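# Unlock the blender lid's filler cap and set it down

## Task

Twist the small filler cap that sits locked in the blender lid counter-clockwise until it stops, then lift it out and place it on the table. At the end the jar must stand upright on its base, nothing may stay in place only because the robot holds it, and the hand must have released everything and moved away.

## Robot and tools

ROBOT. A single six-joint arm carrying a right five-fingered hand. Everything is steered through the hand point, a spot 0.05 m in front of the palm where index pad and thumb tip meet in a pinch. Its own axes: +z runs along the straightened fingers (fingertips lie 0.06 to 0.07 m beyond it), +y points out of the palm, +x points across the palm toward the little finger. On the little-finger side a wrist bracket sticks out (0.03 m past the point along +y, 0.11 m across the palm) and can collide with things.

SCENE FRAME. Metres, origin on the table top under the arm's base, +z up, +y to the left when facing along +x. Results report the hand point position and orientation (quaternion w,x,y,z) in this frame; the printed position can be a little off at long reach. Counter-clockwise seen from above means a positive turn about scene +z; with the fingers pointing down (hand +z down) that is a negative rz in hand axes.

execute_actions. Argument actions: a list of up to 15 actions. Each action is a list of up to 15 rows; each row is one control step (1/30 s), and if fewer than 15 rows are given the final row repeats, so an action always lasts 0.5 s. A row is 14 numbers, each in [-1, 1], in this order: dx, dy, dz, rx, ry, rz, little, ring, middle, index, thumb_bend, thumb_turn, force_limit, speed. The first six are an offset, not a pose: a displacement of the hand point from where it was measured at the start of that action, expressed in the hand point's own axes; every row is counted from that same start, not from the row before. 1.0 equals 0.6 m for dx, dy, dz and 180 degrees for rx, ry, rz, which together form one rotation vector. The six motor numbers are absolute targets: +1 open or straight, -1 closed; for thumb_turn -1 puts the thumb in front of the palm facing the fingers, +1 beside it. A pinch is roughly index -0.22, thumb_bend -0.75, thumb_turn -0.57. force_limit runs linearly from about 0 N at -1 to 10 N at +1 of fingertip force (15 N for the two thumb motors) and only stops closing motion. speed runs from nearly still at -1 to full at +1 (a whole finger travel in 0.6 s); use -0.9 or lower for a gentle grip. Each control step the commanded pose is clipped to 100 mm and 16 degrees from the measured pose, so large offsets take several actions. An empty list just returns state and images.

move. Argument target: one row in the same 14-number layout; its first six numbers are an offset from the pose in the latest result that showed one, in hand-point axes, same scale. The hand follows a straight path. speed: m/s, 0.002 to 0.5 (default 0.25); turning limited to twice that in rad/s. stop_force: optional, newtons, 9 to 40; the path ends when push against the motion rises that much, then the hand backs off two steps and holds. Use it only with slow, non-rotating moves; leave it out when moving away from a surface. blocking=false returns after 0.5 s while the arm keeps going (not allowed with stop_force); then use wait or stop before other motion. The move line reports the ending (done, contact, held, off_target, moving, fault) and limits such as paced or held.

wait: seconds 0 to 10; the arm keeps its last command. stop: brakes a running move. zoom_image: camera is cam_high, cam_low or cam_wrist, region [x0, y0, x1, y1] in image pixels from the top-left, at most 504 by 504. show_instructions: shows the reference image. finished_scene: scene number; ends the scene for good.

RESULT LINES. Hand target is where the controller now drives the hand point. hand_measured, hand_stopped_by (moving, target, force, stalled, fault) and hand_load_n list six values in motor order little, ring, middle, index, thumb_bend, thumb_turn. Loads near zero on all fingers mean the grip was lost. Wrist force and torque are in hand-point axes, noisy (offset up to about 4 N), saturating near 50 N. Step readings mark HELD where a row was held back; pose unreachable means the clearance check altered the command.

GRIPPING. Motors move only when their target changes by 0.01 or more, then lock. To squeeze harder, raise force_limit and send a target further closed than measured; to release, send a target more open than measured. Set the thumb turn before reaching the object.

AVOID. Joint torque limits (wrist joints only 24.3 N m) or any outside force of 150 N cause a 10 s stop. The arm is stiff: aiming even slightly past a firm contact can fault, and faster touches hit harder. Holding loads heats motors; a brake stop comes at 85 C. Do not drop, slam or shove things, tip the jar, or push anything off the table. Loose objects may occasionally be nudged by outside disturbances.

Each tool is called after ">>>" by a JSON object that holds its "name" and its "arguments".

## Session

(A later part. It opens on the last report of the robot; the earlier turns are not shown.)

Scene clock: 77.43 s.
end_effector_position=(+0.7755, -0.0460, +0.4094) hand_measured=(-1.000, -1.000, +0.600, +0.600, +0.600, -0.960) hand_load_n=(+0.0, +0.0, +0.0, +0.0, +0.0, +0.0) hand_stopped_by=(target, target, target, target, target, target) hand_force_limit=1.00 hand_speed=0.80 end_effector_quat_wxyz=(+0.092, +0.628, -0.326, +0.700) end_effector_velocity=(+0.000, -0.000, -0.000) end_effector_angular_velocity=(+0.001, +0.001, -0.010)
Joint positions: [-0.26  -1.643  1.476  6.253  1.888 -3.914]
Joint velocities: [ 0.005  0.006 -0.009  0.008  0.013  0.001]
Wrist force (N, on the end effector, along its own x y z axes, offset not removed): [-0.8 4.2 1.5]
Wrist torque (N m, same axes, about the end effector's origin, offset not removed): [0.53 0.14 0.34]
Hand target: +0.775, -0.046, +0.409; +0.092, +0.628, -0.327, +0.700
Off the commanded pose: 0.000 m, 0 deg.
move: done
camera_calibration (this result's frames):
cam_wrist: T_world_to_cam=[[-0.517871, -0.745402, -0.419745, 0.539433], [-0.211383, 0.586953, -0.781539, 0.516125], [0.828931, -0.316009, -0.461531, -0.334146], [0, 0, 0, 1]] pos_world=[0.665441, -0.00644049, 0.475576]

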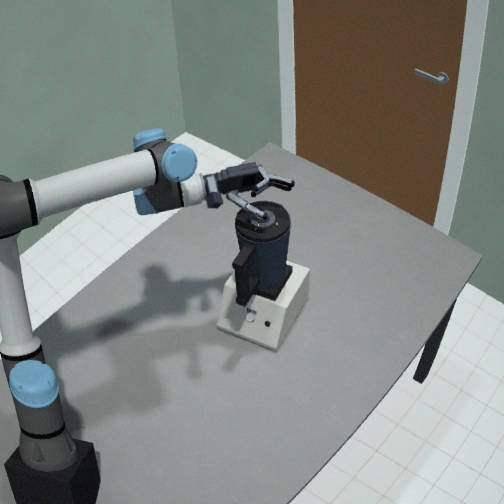

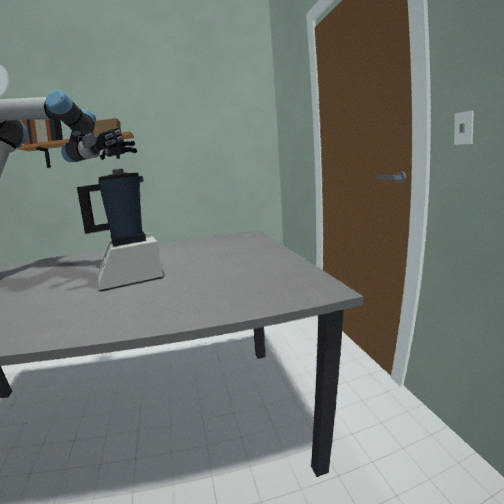

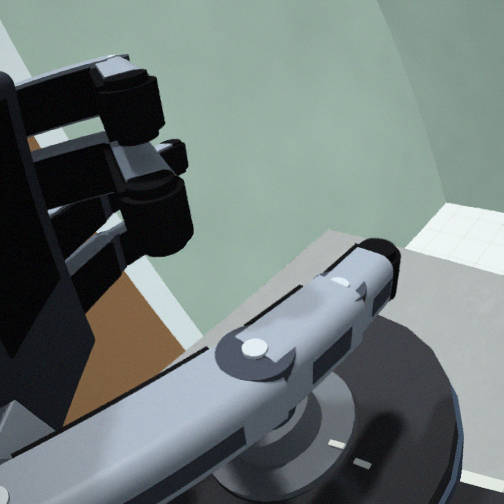

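>>> {"name": "move", "arguments": {"target": [-0.008,-0.022,-0.034,0,0,0,-1,-1,0.6,0.6,0.6,-0.96,1,0.8], "speed": 0.15}}

>>> {"name": "move", "arguments": {"target": [-0.079,0.0287,0,0,0,0,-1,-1,0.6,0.6,0.6,-0.96,1,0.8], "speed": 0.05, "stop_force": 12}}

Scene clock: 83.03 s.
end_effector_position=(+0.7669, -0.0230, +0.4095) hand_measured=(-1.000, -1.000, +0.600, +0.600, +0.600, -0.960) hand_load_n=(+0.0, +0.0, +0.0, +0.0, +0.0, +0.0) hand_stopped_by=(target, target, target, target, target, target) hand_force_limit=1.00 hand_speed=0.80 end_effector_quat_wxyz=(+0.092, +0.628, -0.326, +0.700) end_effector_velocity=(-0.001, +0.001, -0.001) end_effector_angular_velocity=(-0.000, +0.001, -0.001)
Joint positions: [-0.209 -1.663  1.487  6.259  1.938 -3.925]
Joint velocities: [ 0.004 -0.001  0.002  0.     0.005 -0.001]
Wrist force (N, on the end effector, along its own x y z axes, offset not removed): [-0.9 4.1 -0.9]
Wrist torque (N m, same axes, about the end effector's origin, offset not removed): [0.73 0.07 0.16]
Hand target: +0.767, -0.023, +0.409; +0.092, +0.628, -0.326, +0.700
Off the commanded pose: 0.000 m, 0 deg.
move: done
camera_calibration (this result's frames):
cam_wrist: T_world_to_cam=[[-0.517862, -0.745375, -0.419803, 0.552198], [-0.211366, 0.587003, -0.781506, 0.500826], [0.828941, -0.31598, -0.461533, -0.319721], [0, 0, 0, 1]] pos_world=[0.65685, 0.0165828, 0.475652]

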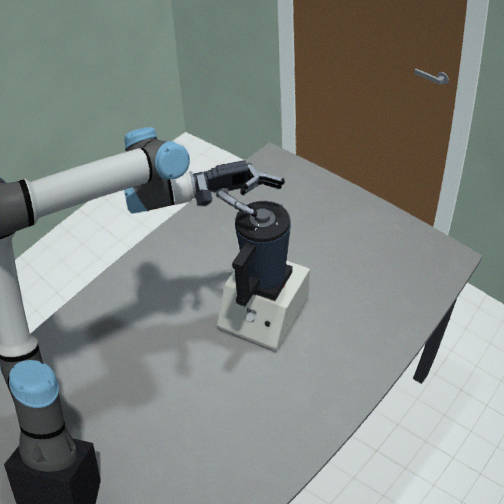

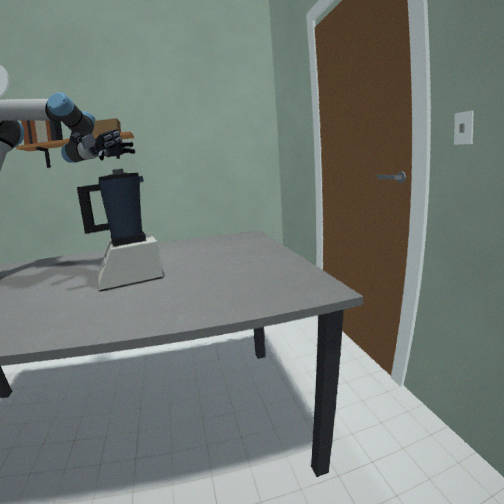

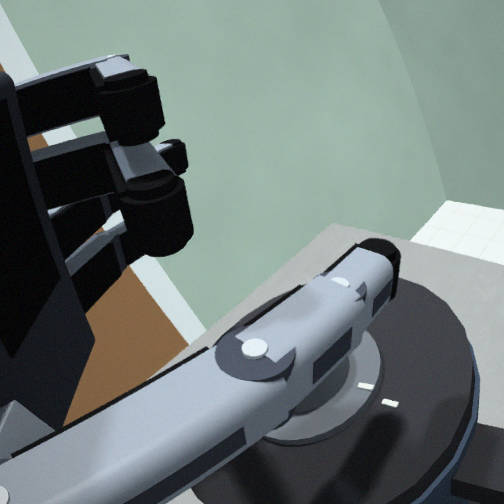

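Scene clock: 84.40 s.
end_effector_position=(+0.7668, -0.0228, +0.3592) hand_measured=(-1.000, -1.000, +0.600, +0.600, +0.600, -0.960) hand_load_n=(+0.0, +0.0, +0.0, +0.0, +0.0, +0.0) hand_stopped_by=(target, target, target, target, target, target) hand_force_limit=1.00 hand_speed=0.80 end_effector_quat_wxyz=(+0.092, +0.628, -0.326, +0.700) end_effector_velocity=(-0.000, -0.000, -0.002) end_effector_angular_velocity=(-0.000, +0.000, -0.000)
Joint positions: [-0.158 -1.62   1.558  6.141  1.988 -3.936]
Joint velocities: [ 0.001  0.002  0.002 -0.004  0.002 -0.001]
Wrist force (N, on the end effector, along its own x y z axes, offset not removed): [-0.1 4.9 0.7]
Wrist torque (N m, same axes, about the end effector's origin, offset not removed): [0.86 0.01 0.40]
Hand target: +0.767, -0.023, +0.359; +0.092, +0.628, -0.326, +0.700
Off the commanded pose: 0.000 m, 0 deg.
move: done
camera_calibration (this result's frames):
cam_wrist: T_world_to_cam=[[-0.517866, -0.745338, -0.419865, 0.531207], [-0.211344, 0.587061, -0.781469, 0.461428], [0.828944, -0.31596, -0.461541, -0.342841], [0, 0, 0, 1]] pos_world=[0.656809, 0.0167184, 0.425391]

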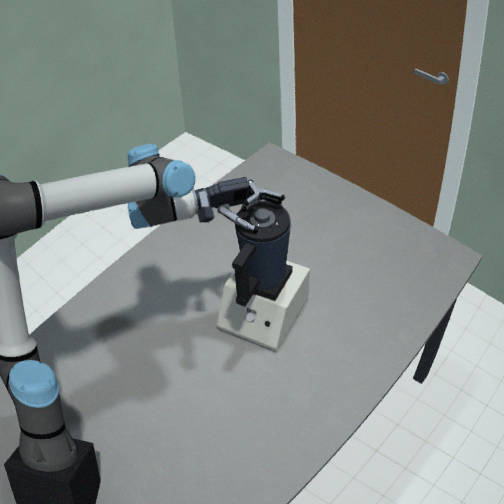

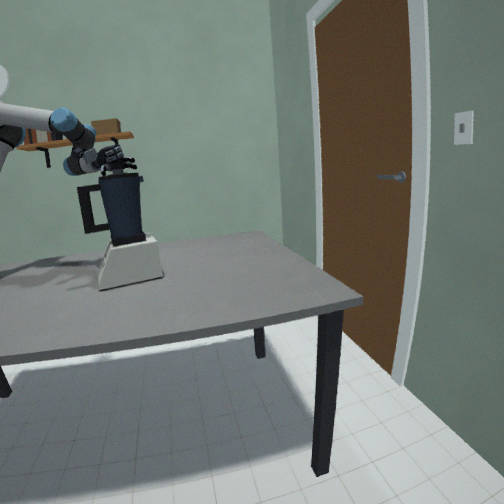

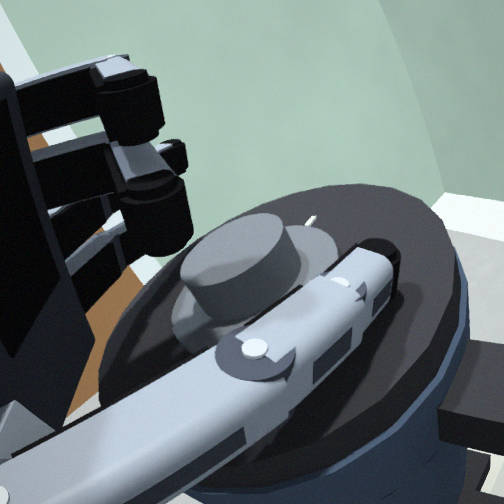

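Grip, then one step with milder compensation.

>>> {"name": "execute_actions", "arguments": {"actions": [[[0,0,0,0,0,0,-1,-1,0.6,-0.6,0.6,-0.96,1,0.3]],[[0,0,0,0,0,0,-1,-1,0.6,-0.6,-0.5,-0.96,1,0.3]],[[0,0,0,0,0,0,-1,-1,0.6,-0.6,-0.5,-0.96,1,0.3]],[[0,0,0,0,0,0,-1,-1,0.6,-0.6,-0.5,-0.96,1,0.3]],[[0,0,0,0,0,0,-1,-1,0.6,-0.6,-0.5,-0.96,1,0.3]],[[0,0,0,0,0,0,-1,-1,0.6,-0.9,-0.9,-0.96,1,0.3]],[[0,0,0,0,0,0,-1,-1,0.6,-0.9,-0.9,-0.96,1,0.3]]]}}

>>> {"name": "move", "arguments": {"target": [0.0015,0.004,0.003,0.1044,-0.038,0,-1,-1,0.6,-0.9,-0.9,-0.96,1,0.3], "speed": 0.08}}

Scene clock: 91.30 s.
end_effector_position=(+0.7668, -0.0228, +0.3592) hand_measured=(-1.000, -1.000, +0.600, +0.050, -0.192, -0.960) hand_load_n=(+0.0, +0.0, +0.0, +14.0, +15.0, +1.0) hand_stopped_by=(target, target, target, force, force, target) hand_force_limit=1.00 hand_speed=0.30 end_effector_quat_wxyz=(+0.092, +0.628, -0.326, +0.700) end_effector_velocity=(-0.000, +0.000, -0.000) end_effector_angular_velocity=(+0.000, +0.001, +0.000)
Joint positions: [-0.158 -1.62   1.558  6.141  1.988 -3.936]
Joint velocities: [ 0.  0.  0.  0. -0.  0.]
Wrist force (N, on the end effector, along its own x y z axes, offset not removed): [8.6 3.6 2.1]
Wrist torque (N m, same axes, about the end effector's origin, offset not removed): [0.81 0.25 0.37]
Hand target: +0.767, -0.023, +0.359; +0.092, +0.628, -0.326, +0.700
Off the commanded pose: 0.000 m, 0 deg.
Step readings (end_effector_position; steps 1 to 15: 1st action; 16 to 30: 2nd action; 31 to 45: 3rd action; 46 to 60: 4th action; 61 to 75: 5th action; 76 to 90: 6th action; 91 to 105: 7th action):
0: (+0.7668, -0.0228, +0.3591)
1: (+0.7668, -0.0228, +0.3591)
2: (+0.7668, -0.0228, +0.3591)
4: (+0.7668, -0.0228, +0.3591)
8: (+0.7668, -0.0229, +0.3590)
15: (+0.7668, -0.0228, +0.3593)
16: (+0.7668, -0.0228, +0.3593)
17: (+0.7668, -0.0228, +0.3593)
19: (+0.7668, -0.0228, +0.3593)
23: (+0.7668, -0.0228, +0.3593)
30: (+0.7668, -0.0228, +0.3593)
31: (+0.7668, -0.0228, +0.3593)
32: (+0.7668, -0.0228, +0.3593)
34: (+0.7668, -0.0228, +0.3593)
38: (+0.7668, -0.0228, +0.3592)
45: (+0.7668, -0.0228, +0.3592)
46: (+0.7668, -0.0228, +0.3592)
47: (+0.7668, -0.0228, +0.3592)
49: (+0.7668, -0.0228, +0.3592)
53: (+0.7668, -0.0228, +0.3592)
60: (+0.7668, -0.0228, +0.3592)
61: (+0.7668, -0.0228, +0.3592)
62: (+0.7668, -0.0228, +0.3592)
64: (+0.7668, -0.0228, +0.3592)
68: (+0.7668, -0.0228, +0.3592)
75: (+0.7668, -0.0228, +0.3592)
76: (+0.7668, -0.0228, +0.3592)
77: (+0.7668, -0.0228, +0.3592)
79: (+0.7668, -0.0228, +0.3592)
83: (+0.7668, -0.0228, +0.3592)
90: (+0.7668, -0.0228, +0.3592)
91: (+0.7668, -0.0228, +0.3592)
92: (+0.7668, -0.0228, +0.3592)
94: (+0.7668, -0.0228, +0.3592)
98: (+0.7668, -0.0228, +0.3592)
105: end_effector_position above
camera_calibration (this result's frames):
cam_wrist: T_world_to_cam=[[-0.517877, -0.745348, -0.419834, 0.531191], [-0.211319, 0.587026, -0.781502, 0.461415], [0.828944, -0.316003, -0.461513, -0.342834], [0, 0, 0, 1]] pos_world=[0.656787, 0.0167239, 0.425386]

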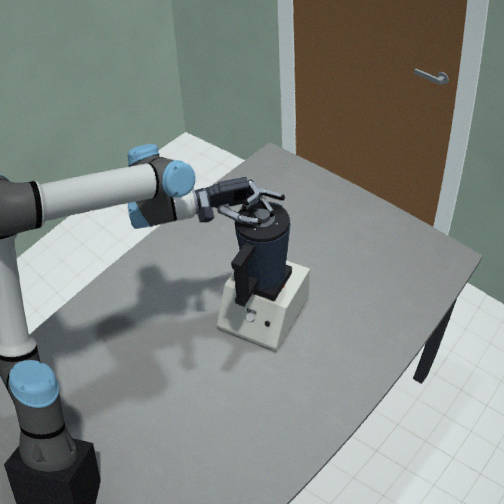

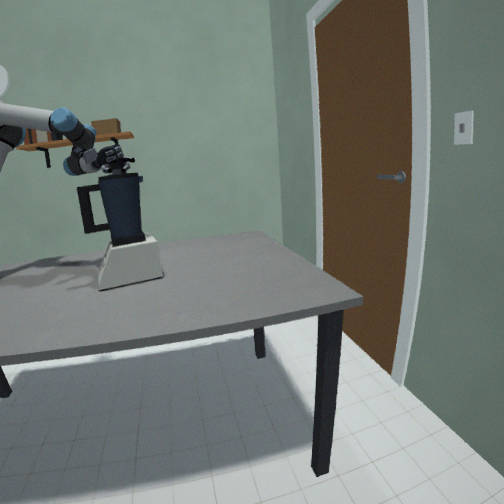

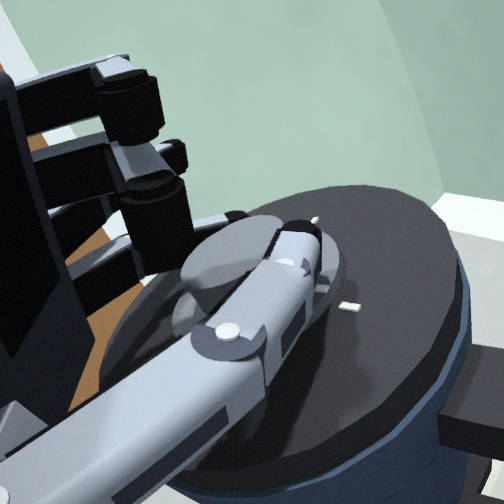

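Scene clock: 93.80 s.
end_effector_position=(+0.7667, -0.0259, +0.3592) hand_measured=(-1.000, -1.000, +0.600, +0.050, -0.194, -0.960) hand_load_n=(+0.0, +0.0, +0.0, +9.0, +6.0, -1.0) hand_stopped_by=(target, target, target, force, force, target) hand_force_limit=1.00 hand_speed=0.30 end_effector_quat_wxyz=(-0.031, +0.675, -0.213, +0.706) end_effector_velocity=(+0.000, -0.000, -0.000) end_effector_angular_velocity=(+0.000, +0.000, +0.012)
Joint positions: [-0.369 -1.759  1.8    5.895  1.47  -3.901]
Joint velocities: [-0.008 -0.003  0.007 -0.009 -0.019  0.004]
Wrist force (N, on the end effector, along its own x y z axes, offset not removed): [9.7 1.9 4.8]
Wrist torque (N m, same axes, about the end effector's origin, offset not removed): [0.51 0.12 0.33]
Hand target: +0.767, -0.026, +0.359; -0.031, +0.675, -0.212, +0.706
Off the commanded pose: 0.000 m, 0 deg.
move: done
camera_calibration (this result's frames):
cam_wrist: T_world_to_cam=[[-0.232471, -0.877246, -0.419997, 0.306716], [-0.398362, 0.479825, -0.781713, 0.60385], [0.88728, -0.0144145, -0.461007, -0.380811], [0, 0, 0, 1]] pos_world=[0.649739, -0.0261663, 0.4253]

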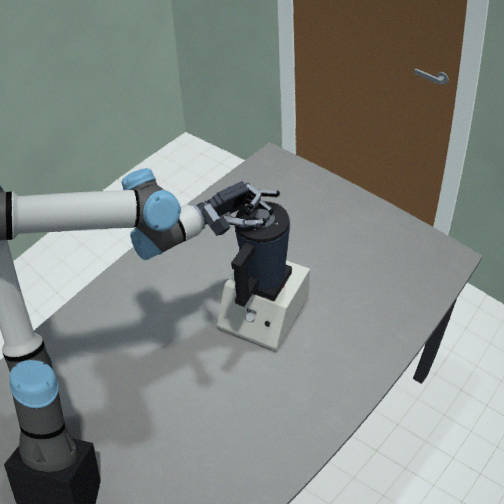

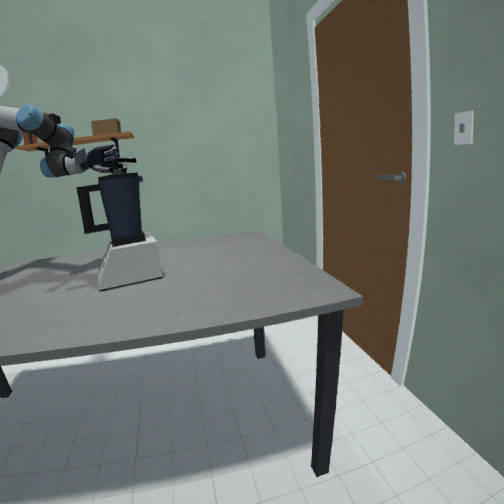

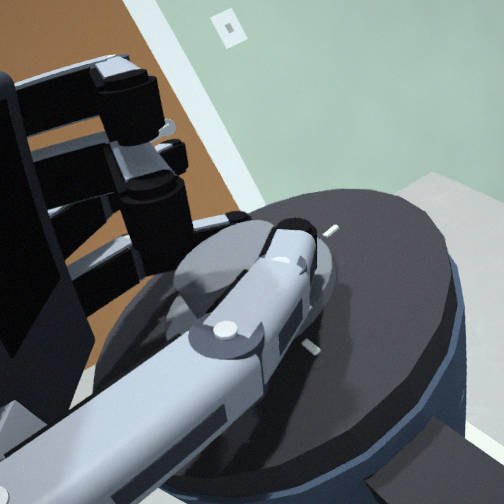

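>>> {"name": "move", "arguments": {"target": [0,0,0,0.1044,-0.038,0,-1,-1,0.6,-1,-0.9,-0.96,1,0.3], "speed": 0.08}}

>>> {"name": "move", "arguments": {"target": [0,0,0,0.1044,-0.038,0,-1,-1,0.6,-1,-0.9,-0.96,1,0.3], "speed": 0.08}}

Scene clock: 98.80 s.
end_effector_position=(+0.7666, -0.0258, +0.3591) hand_measured=(-1.000, -1.000, +0.600, +0.048, -0.200, -0.960) hand_load_n=(+0.0, +0.0, +0.0, +8.0, +0.0, +0.0) hand_stopped_by=(target, target, target, force, force, target) hand_force_limit=1.00 hand_speed=0.30 end_effector_quat_wxyz=(-0.153, +0.702, -0.093, +0.690) end_effector_velocity=(+0.000, -0.000, -0.000) end_effector_angular_velocity=(+0.001, -0.001, +0.012)
Joint positions: [-0.589 -1.801  1.947  5.56   0.973 -3.73 ]
Joint velocities: [-0.007  0.002  0.004 -0.018 -0.015  0.011]
Wrist force (N, on the end effector, along its own x y z axes, offset not removed): [32.6 3.9 16.9]
Wrist torque (N m, same axes, about the end effector's origin, offset not removed): [0.66 0.36 0.55]
Hand target: +0.767, -0.026, +0.359; -0.153, +0.702, -0.092, +0.690
Off the commanded pose: 0.000 m, 0 deg.
move: done
camera_calibration (this result's frames):
cam_wrist: T_world_to_cam=[[0.0805307, -0.90397, -0.419944, 0.0660604], [-0.537903, 0.315284, -0.781829, 0.706453], [0.839152, 0.288851, -0.460858, -0.336073], [0, 0, 0, 1]] pos_world=[0.656699, -0.0659417, 0.425185]

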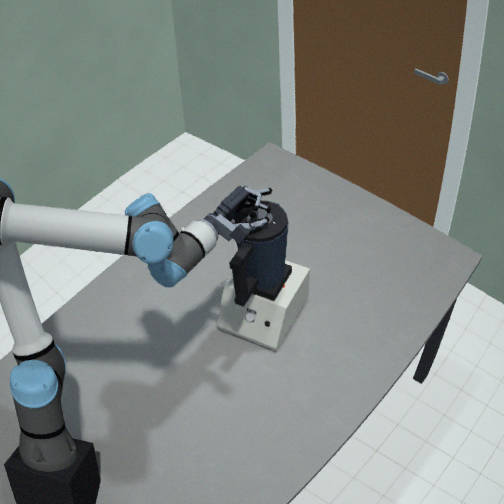

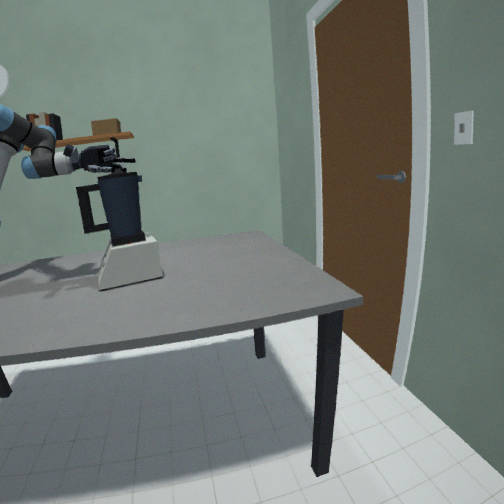

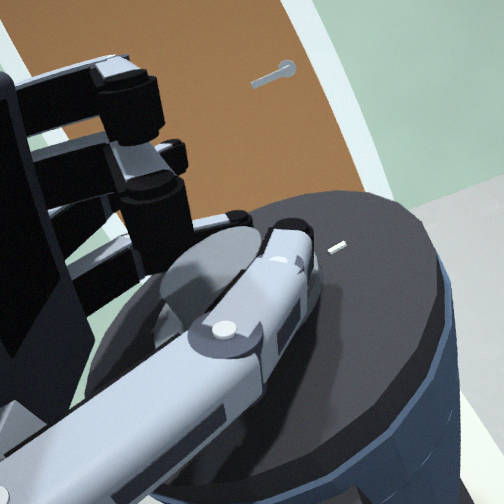

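Scene clock: 101.33 s.
end_effector_position=(+0.7664, -0.0259, +0.3589) hand_measured=(-1.000, -1.000, +0.600, +0.048, -0.200, -0.960) hand_load_n=(+0.0, +0.0, +0.0, +9.5, +0.0, +0.0) hand_stopped_by=(target, target, target, force, force, target) hand_force_limit=1.00 hand_speed=0.30 end_effector_quat_wxyz=(-0.270, +0.707, +0.030, +0.653) end_effector_velocity=(+0.000, -0.000, +0.000) end_effector_angular_velocity=(+0.001, -0.002, +0.011)
Joint positions: [-0.736 -1.733  2.04   4.933  0.629 -3.324]
Joint velocities: [-0.004  0.005  0.003 -0.03  -0.005  0.02 ]
Wrist force (N, on the end effector, along its own x y z axes, offset not removed): [44.1 7.7 22.1]
Wrist torque (N m, same axes, about the end effector's origin, offset not removed): [0.48 0.66 0.38]
Hand target: +0.766, -0.026, +0.359; -0.270, +0.707, +0.030, +0.653
Off the commanded pose: 0.000 m, 0 deg.
move: done
camera_calibration (this result's frames):
cam_wrist: T_world_to_cam=[[0.38341, -0.822549, -0.420011, -0.164127], [-0.613351, 0.113229, -0.781651, 0.758766], [0.690505, 0.557307, -0.461099, -0.215091], [0, 0, 0, 1]] pos_world=[0.67684, -0.101045, 0.424977]

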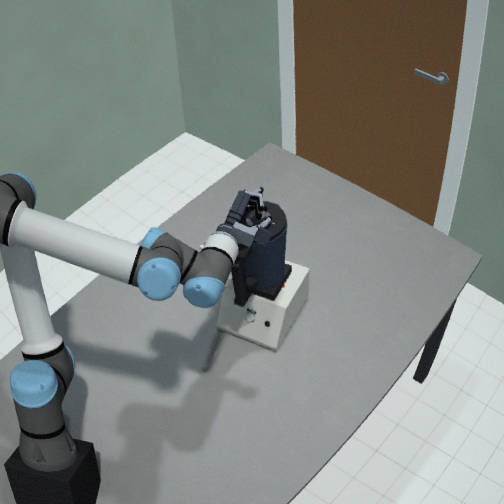

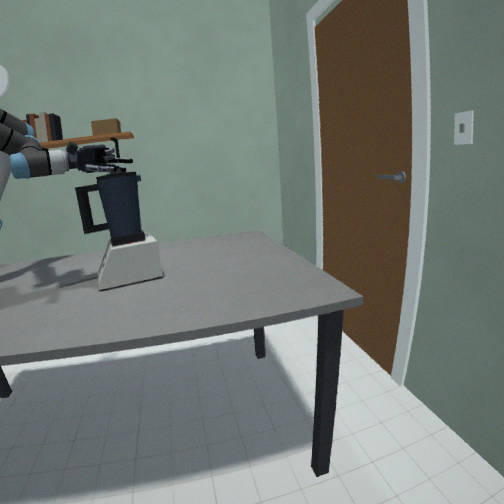

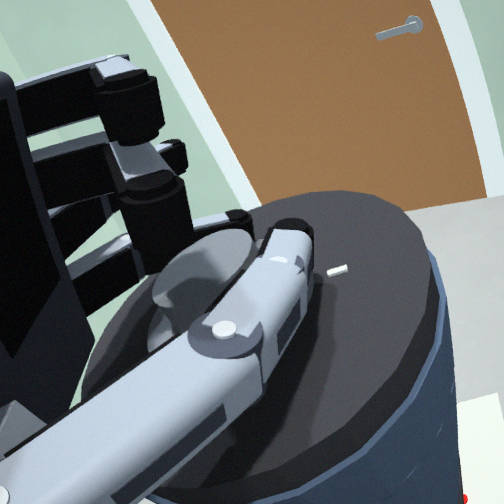

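>>> {"name": "move", "arguments": {"target": [0.08,-0.029,0,0,0,0,-1,-1,0.6,0.6,0.6,-0.96,1,0.8], "speed": 0.12}}

>>> {"name": "move", "arguments": {"target": [0,0,0,-0.3133,0.114,0,-1,-1,0.6,0.6,0.6,-0.96,1,0.8], "speed": 0.25}}

Scene clock: 104.67 s.
end_effector_position=(+0.7666, -0.0261, +0.4097) hand_measured=(-1.000, -1.000, +0.600, +0.600, +0.600, -0.960) hand_load_n=(+0.0, +0.0, +0.0, +0.0, +0.0, +0.0) hand_stopped_by=(target, target, target, target, target, target) hand_force_limit=1.00 hand_speed=0.80 end_effector_quat_wxyz=(-0.269, +0.707, +0.030, +0.653) end_effector_velocity=(+0.000, +0.000, +0.002) end_effector_angular_velocity=(-0.000, -0.001, +0.001)
Joint positions: [-0.804 -1.798  1.995  4.958  0.598 -3.221]
Joint velocities: [-0.002 -0.002 -0.002 -0.002 -0.     0.005]
Wrist force (N, on the end effector, along its own x y z axes, offset not removed): [-0.1 1.5 -0.4]
Wrist torque (N m, same axes, about the end effector's origin, offset not removed): [0.30 0.00 0.24]
Hand target: +0.767, -0.026, +0.410; -0.269, +0.707, +0.030, +0.653
Off the commanded pose: 0.000 m, 0 deg.
move: done
camera_calibration (this result's frames):
cam_wrist: T_world_to_cam=[[0.383128, -0.82266, -0.420052, -0.142749], [-0.61347, 0.113353, -0.781541, 0.798634], [0.690556, 0.557119, -0.461248, -0.19162], [0, 0, 0, 1]] pos_world=[0.676954, -0.101206, 0.475819]

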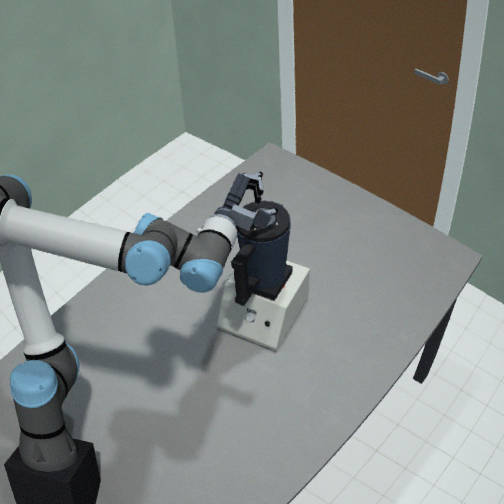

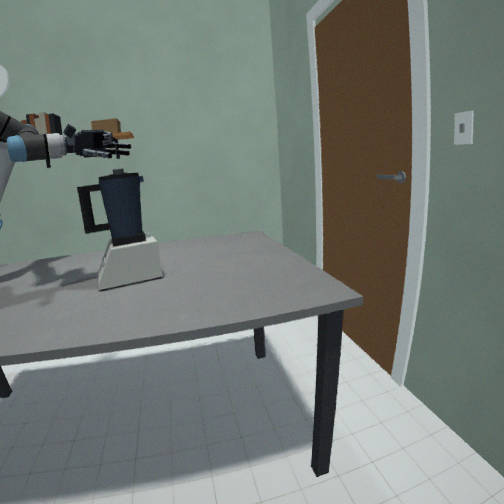

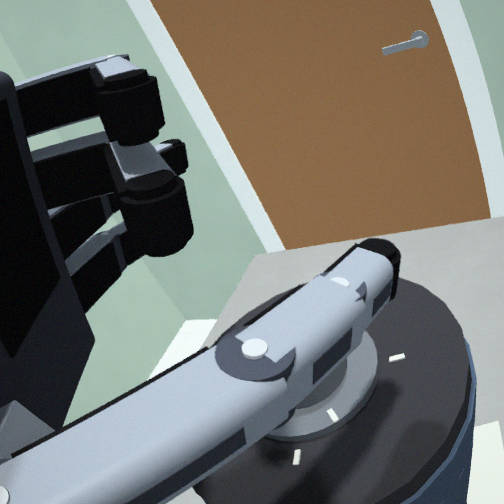

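Scene clock: 107.27 s.
end_effector_position=(+0.7668, -0.0261, +0.4101) hand_measured=(-1.000, -1.000, +0.600, +0.600, +0.600, -0.960) hand_load_n=(+0.0, +0.0, +0.0, +0.0, +0.0, +0.0) hand_stopped_by=(target, target, target, target, target, target) hand_force_limit=1.00 hand_speed=0.80 end_effector_quat_wxyz=(+0.093, +0.628, -0.327, +0.700) end_effector_velocity=(+0.000, -0.001, -0.001) end_effector_angular_velocity=(+0.001, +0.001, -0.010)
Joint positions: [-0.216 -1.662  1.486  6.261  1.934 -3.923]
Joint velocities: [ 0.004  0.007 -0.009  0.008  0.012  0.001]
Wrist force (N, on the end effector, along its own x y z axes, offset not removed): [-0.7 2.7 -1.8]
Wrist torque (N m, same axes, about the end effector's origin, offset not removed): [0.63 0.18 0.12]
Hand target: +0.767, -0.026, +0.410; +0.093, +0.628, -0.327, +0.700
Off the commanded pose: 0.000 m, 0 deg.
move: done
camera_calibration (this result's frames):
cam_wrist: T_world_to_cam=[[-0.520266, -0.744017, -0.41924, 0.551774], [-0.210068, 0.587321, -0.781618, 0.502151], [0.827765, -0.31858, -0.461857, -0.319426], [0, 0, 0, 1]] pos_world=[0.656965, 0.0138431, 0.476287]

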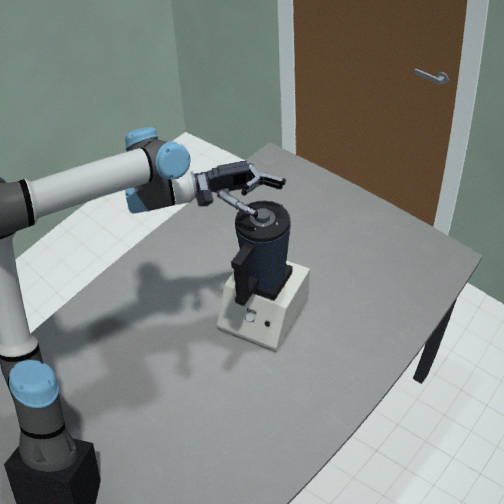

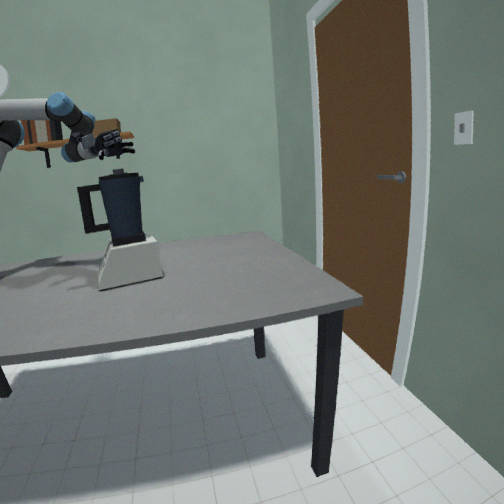

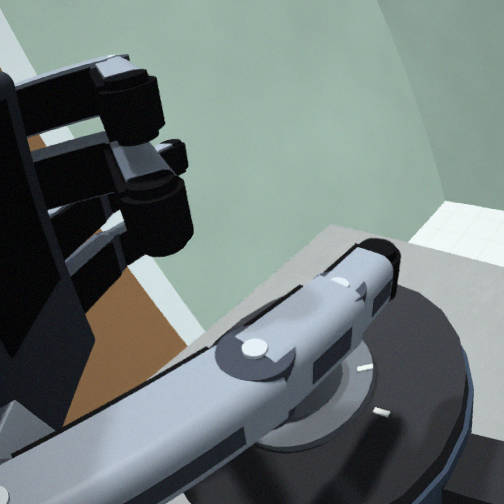

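>>> {"name": "move", "arguments": {"target": [-0.080,0.029,0,0,0,0,-1,-1,0.6,0.6,0.6,-0.96,1,0.8], "speed": 0.06, "stop_force": 12}}

>>> {"name": "execute_actions", "arguments": {"actions": [[[0,0,0,0,0,0,-1,-1,0.6,-0.6,0.6,-0.96,1,0.3]],[[0,0,0,0,0,0,-1,-1,0.6,-0.6,-0.5,-0.96,1,0.3]],[[0,0,0,0,0,0,-1,-1,0.6,-0.6,-0.5,-0.96,1,0.3]],[[0,0,0,0,0,0,-1,-1,0.6,-0.6,-0.5,-0.96,1,0.3]],[[0,0,0,0,0,0,-1,-1,0.6,-0.6,-0.5,-0.96,1,0.3]],[[0,0,0,0,0,0,-1,-1,0.6,-0.9,-0.9,-0.96,1,0.3]],[[0,0,0,0,0,0,-1,-1,0.6,-0.9,-0.9,-0.96,1,0.3]]]}}

>>> {"name": "move", "arguments": {"target": [0.0015,0.004,0.003,0.1044,-0.038,0,-1,-1,0.6,-0.9,-0.9,-0.96,1,0.3], "speed": 0.08}}

Scene clock: 113.93 s.
end_effector_position=(+0.7668, -0.0259, +0.3592) hand_measured=(-1.000, -1.000, +0.600, +0.600, +0.600, -0.960) hand_load_n=(+0.0, +0.0, +0.0, +0.0, +0.0, +0.0) hand_stopped_by=(target, target, target, target, target, target) hand_force_limit=1.00 hand_speed=0.80 end_effector_quat_wxyz=(+0.093, +0.628, -0.327, +0.700) end_effector_velocity=(+0.000, +0.000, -0.002) end_effector_angular_velocity=(+0.000, -0.001, +0.000)
Joint positions: [-0.163 -1.619  1.558  6.142  1.985 -3.934]
Joint velocities: [ 0.002  0.002  0.002 -0.005  0.002  0.   ]
Wrist force (N, on the end effector, along its own x y z axes, offset not removed): [1.3 1.5 -1.5]
Wrist torque (N m, same axes, about the end effector's origin, offset not removed): [0.29 -0.29 0.25]
Hand target: +0.767, -0.026, +0.359; +0.093, +0.628, -0.327, +0.700
Off the commanded pose: 0.000 m, 0 deg.
move: done
camera_calibration (this result's frames):
cam_wrist: T_world_to_cam=[[-0.520273, -0.743975, -0.419305, 0.530568], [-0.210047, 0.587385, -0.781575, 0.462267], [0.827766, -0.318559, -0.46187, -0.342825], [0, 0, 0, 1]] pos_world=[0.656917, 0.0139912, 0.425425]

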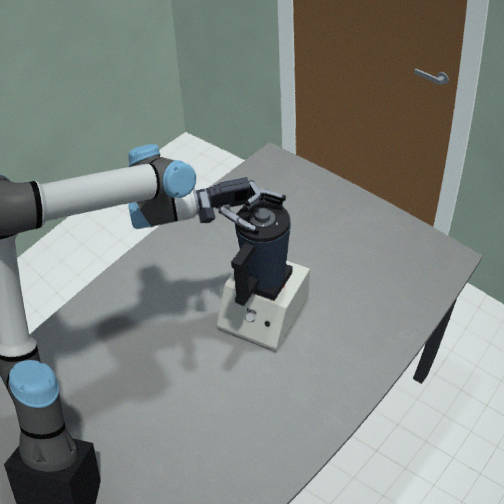

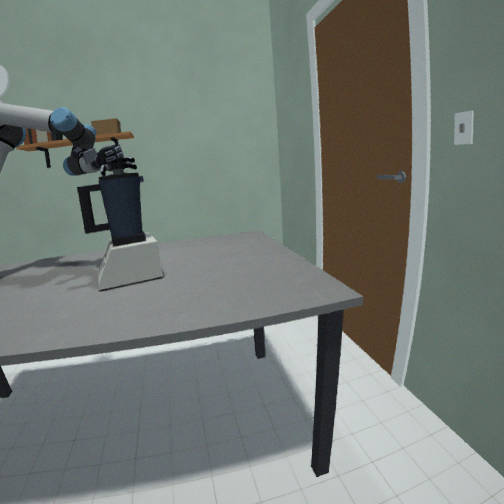

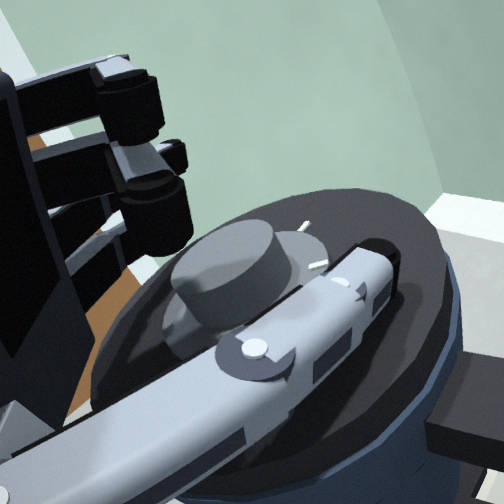

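Scene clock: 117.43 s.
end_effector_position=(+0.7668, -0.0259, +0.3592) hand_measured=(-1.000, -1.000, +0.600, +0.026, -0.240, -0.960) hand_load_n=(+0.0, +0.0, +0.0, +17.5, +15.0, +1.0) hand_stopped_by=(target, target, target, force, force, target) hand_force_limit=1.00 hand_speed=0.30 end_effector_quat_wxyz=(+0.093, +0.628, -0.327, +0.700) end_effector_velocity=(+0.000, +0.000, -0.000) end_effector_angular_velocity=(+0.001, +0.001, +0.001)
Joint positions: [-0.163 -1.619  1.558  6.141  1.985 -3.934]
Joint velocities: [ 0.     0.     0.     0.    -0.001  0.   ]
Wrist force (N, on the end effector, along its own x y z axes, offset not removed): [12.6 2.8 6.9]
Wrist torque (N m, same axes, about the end effector's origin, offset not removed): [1.36 0.19 0.67]
Hand target: +0.767, -0.026, +0.359; +0.093, +0.628, -0.327, +0.700
Off the commanded pose: 0.000 m, 0 deg.
Step readings (end_effector_position; steps 1 to 15: 1st action; 16 to 30: 2nd action; 31 to 45: 3rd action; 46 to 60: 4th action; 61 to 75: 5th action; 76 to 90: 6th action; 91 to 105: 7th action):
0: (+0.7668, -0.0259, +0.3592)
1: (+0.7668, -0.0259, +0.3592)
2: (+0.7668, -0.0259, +0.3592)
4: (+0.7668, -0.0259, +0.3592)
8: (+0.7668, -0.0259, +0.3592)
15: (+0.7668, -0.0259, +0.3593)
16: (+0.7668, -0.0259, +0.3592)
17: (+0.7668, -0.0259, +0.3592)
19: (+0.7668, -0.0259, +0.3592)
23: (+0.7668, -0.0259, +0.3592)
30: (+0.7668, -0.0259, +0.3592)
31: (+0.7668, -0.0259, +0.3592)
32: (+0.7668, -0.0259, +0.3592)
34: (+0.7668, -0.0259, +0.3592)
38: (+0.7668, -0.0259, +0.3592)
45: (+0.7668, -0.0259, +0.3592)
46: (+0.7668, -0.0259, +0.3592)
47: (+0.7668, -0.0259, +0.3592)
49: (+0.7668, -0.0259, +0.3592)
53: (+0.7668, -0.0259, +0.3592)
60: (+0.7668, -0.0259, +0.3592)
61: (+0.7668, -0.0259, +0.3592)
62: (+0.7668, -0.0259, +0.3592)
64: (+0.7668, -0.0259, +0.3592)
68: (+0.7668, -0.0259, +0.3592)
75: (+0.7668, -0.0259, +0.3592)
76: (+0.7668, -0.0259, +0.3592)
77: (+0.7668, -0.0259, +0.3592)
79: (+0.7668, -0.0259, +0.3592)
83: (+0.7668, -0.0259, +0.3592)
90: (+0.7668, -0.0259, +0.3592)
91: (+0.7668, -0.0259, +0.3592)
92: (+0.7668, -0.0259, +0.3592)
94: (+0.7668, -0.0259, +0.3592)
98: (+0.7668, -0.0259, +0.3592)
105: end_effector_position above
camera_calibration (this result's frames):
cam_wrist: T_world_to_cam=[[-0.520173, -0.744018, -0.419352, 0.530529], [-0.209878, 0.587311, -0.781676, 0.462187], [0.827871, -0.318594, -0.461656, -0.342994], [0, 0, 0, 1]] pos_world=[0.656924, 0.0139999, 0.425413]

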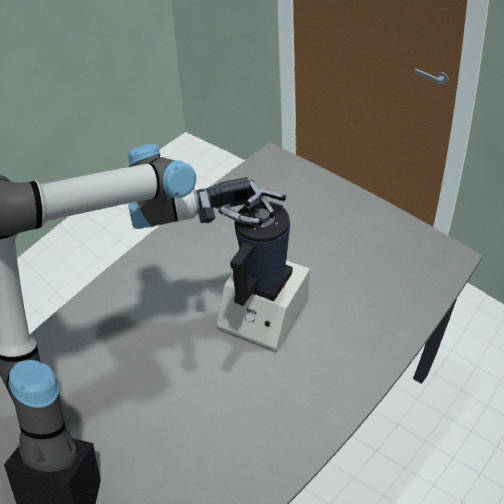

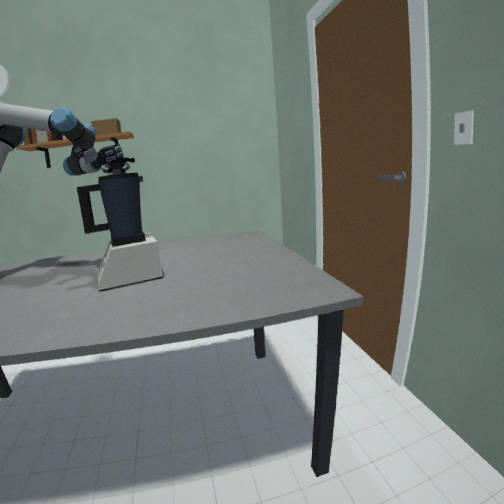

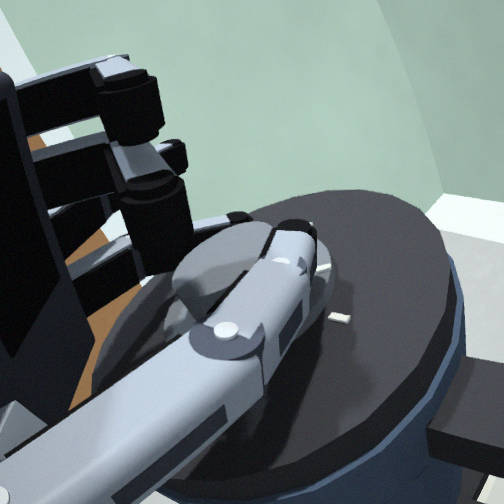

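Scene clock: 119.93 s.
end_effector_position=(+0.7667, -0.0289, +0.3592) hand_measured=(-1.000, -1.000, +0.600, +0.024, -0.248, -0.960) hand_load_n=(+0.0, +0.0, +0.0, +7.0, +0.0, +0.0) hand_stopped_by=(target, target, target, force, force, target) hand_force_limit=1.00 hand_speed=0.30 end_effector_quat_wxyz=(-0.030, +0.675, -0.214, +0.706) end_effector_velocity=(+0.000, +0.000, +0.000) end_effector_angular_velocity=(+0.001, -0.001, +0.012)
Joint positions: [-0.375 -1.757  1.8    5.894  1.467 -3.9  ]
Joint velocities: [-0.008 -0.004  0.006 -0.009 -0.018  0.004]
Wrist force (N, on the end effector, along its own x y z axes, offset not removed): [25.1 2.0 13.9]
Wrist torque (N m, same axes, about the end effector's origin, offset not removed): [0.25 0.56 0.39]
Hand target: +0.767, -0.029, +0.359; -0.030, +0.675, -0.213, +0.706
Off the commanded pose: 0.000 m, 0 deg.
move: done
camera_calibration (this result's frames):
cam_wrist: T_world_to_cam=[[-0.235139, -0.876744, -0.419559, 0.305933], [-0.397244, 0.480651, -0.781774, 0.604511], [0.887077, -0.0171583, -0.461302, -0.380664], [0, 0, 0, 1]] pos_world=[0.649754, -0.0288653, 0.425347]

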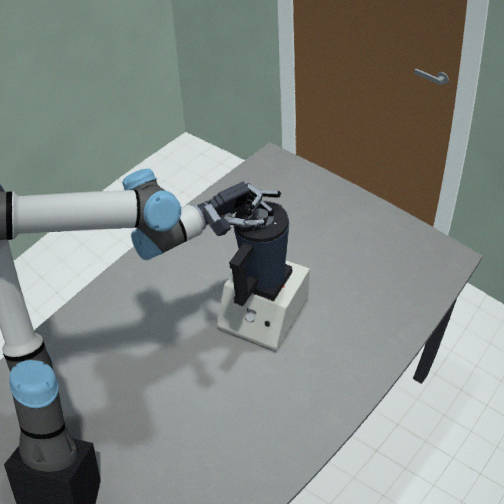

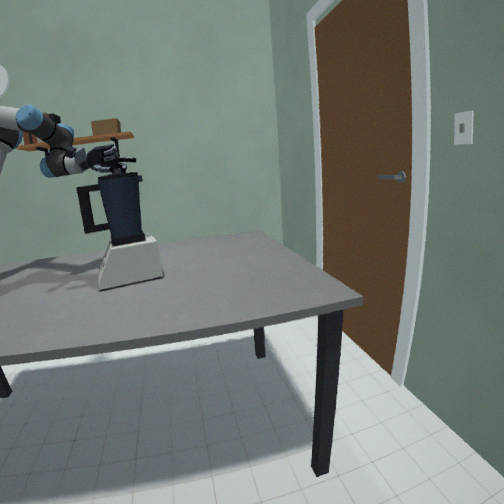

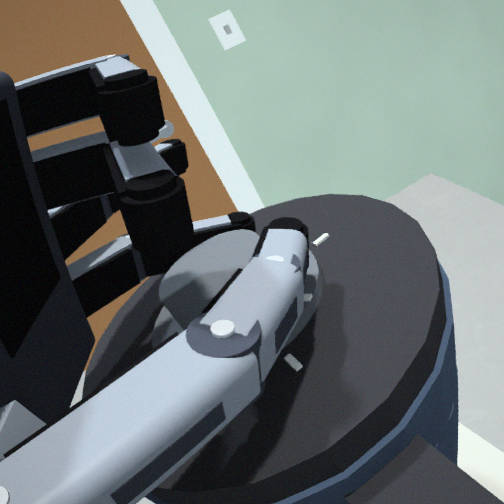

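>>> {"name": "move", "arguments": {"target": [0.035,-0.013,0,0,0,0,-1,-1,0.6,0.6,0.6,-0.96,1,0.8], "speed": 0.1}}

>>> {"name": "move", "arguments": {"target": [0.0046,0.0125,-0.008,-0.1044,0.038,0,-1,-1,0.6,0.6,0.6,-0.96,1,0.8], "speed": 0.2}}

Scene clock: 123.37 s.
end_effector_position=(+0.7668, -0.0288, +0.3814) hand_measured=(-1.000, -1.000, +0.600, +0.600, +0.600, -0.960) hand_load_n=(+0.0, +0.0, +0.0, +0.0, +0.0, +0.0) hand_stopped_by=(target, target, target, target, target, target) hand_force_limit=1.00 hand_speed=0.80 end_effector_quat_wxyz=(-0.030, +0.675, -0.214, +0.706) end_effector_velocity=(-0.000, -0.000, +0.002) end_effector_angular_velocity=(+0.000, +0.000, -0.000)
Joint positions: [-0.404 -1.781  1.77   5.947  1.44  -3.89 ]
Joint velocities: [-0.003 -0.002 -0.003  0.005 -0.002  0.001]
Wrist force (N, on the end effector, along its own x y z axes, offset not removed): [-0.5 5.0 0.2]
Wrist torque (N m, same axes, about the end effector's origin, offset not removed): [0.72 0.08 0.29]
Hand target: +0.767, -0.029, +0.382; -0.030, +0.675, -0.214, +0.706
Off the commanded pose: 0.000 m, 0 deg.
move: done
camera_calibration (this result's frames):
cam_wrist: T_world_to_cam=[[-0.235143, -0.87676, -0.419524, 0.315347], [-0.39725, 0.480622, -0.78179, 0.621856], [0.887074, -0.017176, -0.461308, -0.370473], [0, 0, 0, 1]] pos_world=[0.64982, -0.0287571, 0.447554]

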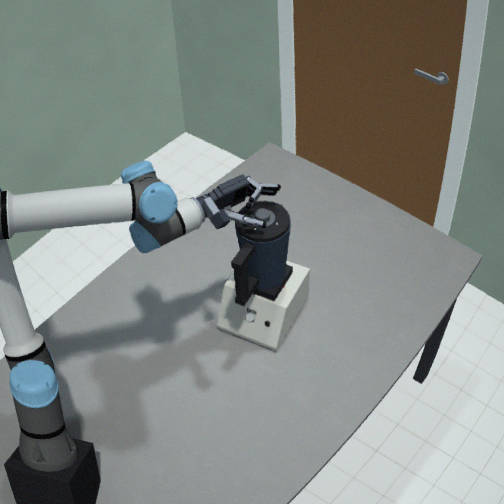

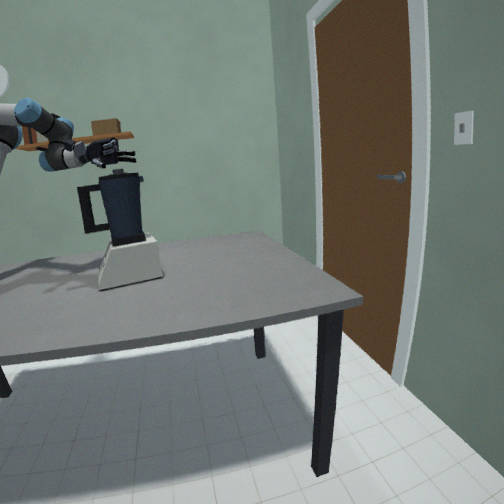

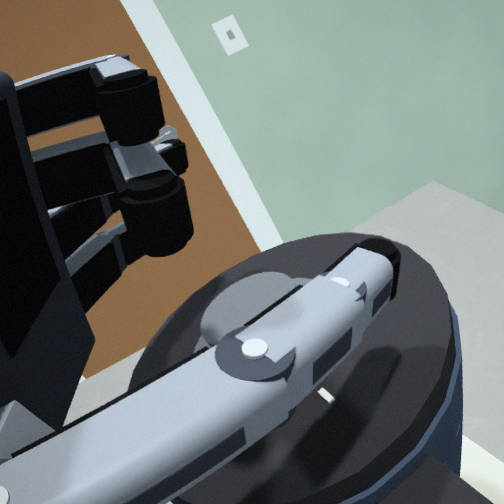

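Scene clock: 124.70 s.
end_effector_position=(+0.7601, -0.0353, +0.3815) hand_measured=(-1.000, -1.000, +0.600, +0.600, +0.600, -0.960) hand_load_n=(+0.0, +0.0, +0.0, +0.0, +0.0, +0.0) hand_stopped_by=(target, target, target, target, target, target) hand_force_limit=1.00 hand_speed=0.80 end_effector_quat_wxyz=(+0.093, +0.628, -0.327, +0.700) end_effector_velocity=(-0.000, -0.001, -0.000) end_effector_angular_velocity=(+0.001, +0.000, -0.011)
Joint positions: [-0.211 -1.655  1.557  6.183  1.939 -3.924]
Joint velocities: [ 0.004  0.006 -0.009  0.008  0.014  0.002]
Wrist force (N, on the end effector, along its own x y z axes, offset not removed): [0.7 1.9 -1.0]
Wrist torque (N m, same axes, about the end effector's origin, offset not removed): [0.33 -0.10 0.35]
Hand target: +0.760, -0.035, +0.381; +0.093, +0.628, -0.328, +0.700
Off the commanded pose: 0.000 m, 0 deg.
move: done
camera_calibration (this result's frames):
cam_wrist: T_world_to_cam=[[-0.520349, -0.743974, -0.419213, 0.529444], [-0.209781, 0.587231, -0.781762, 0.483661], [0.827785, -0.318846, -0.461637, -0.330132], [0, 0, 0, 1]] pos_world=[0.650237, 0.00461083, 0.447657]

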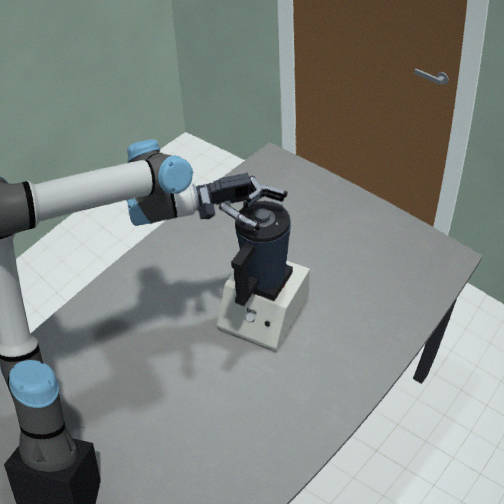

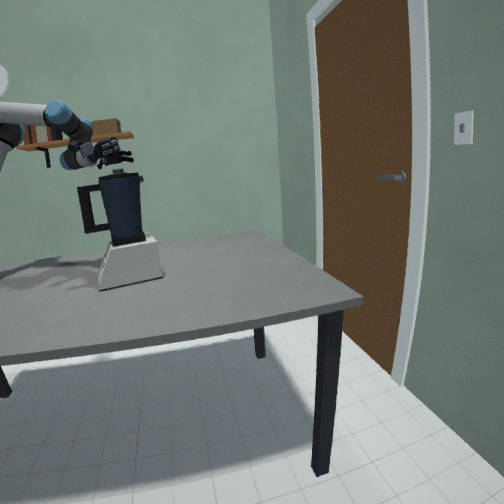

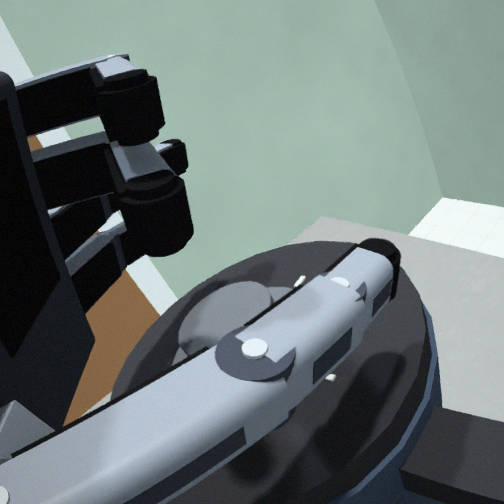

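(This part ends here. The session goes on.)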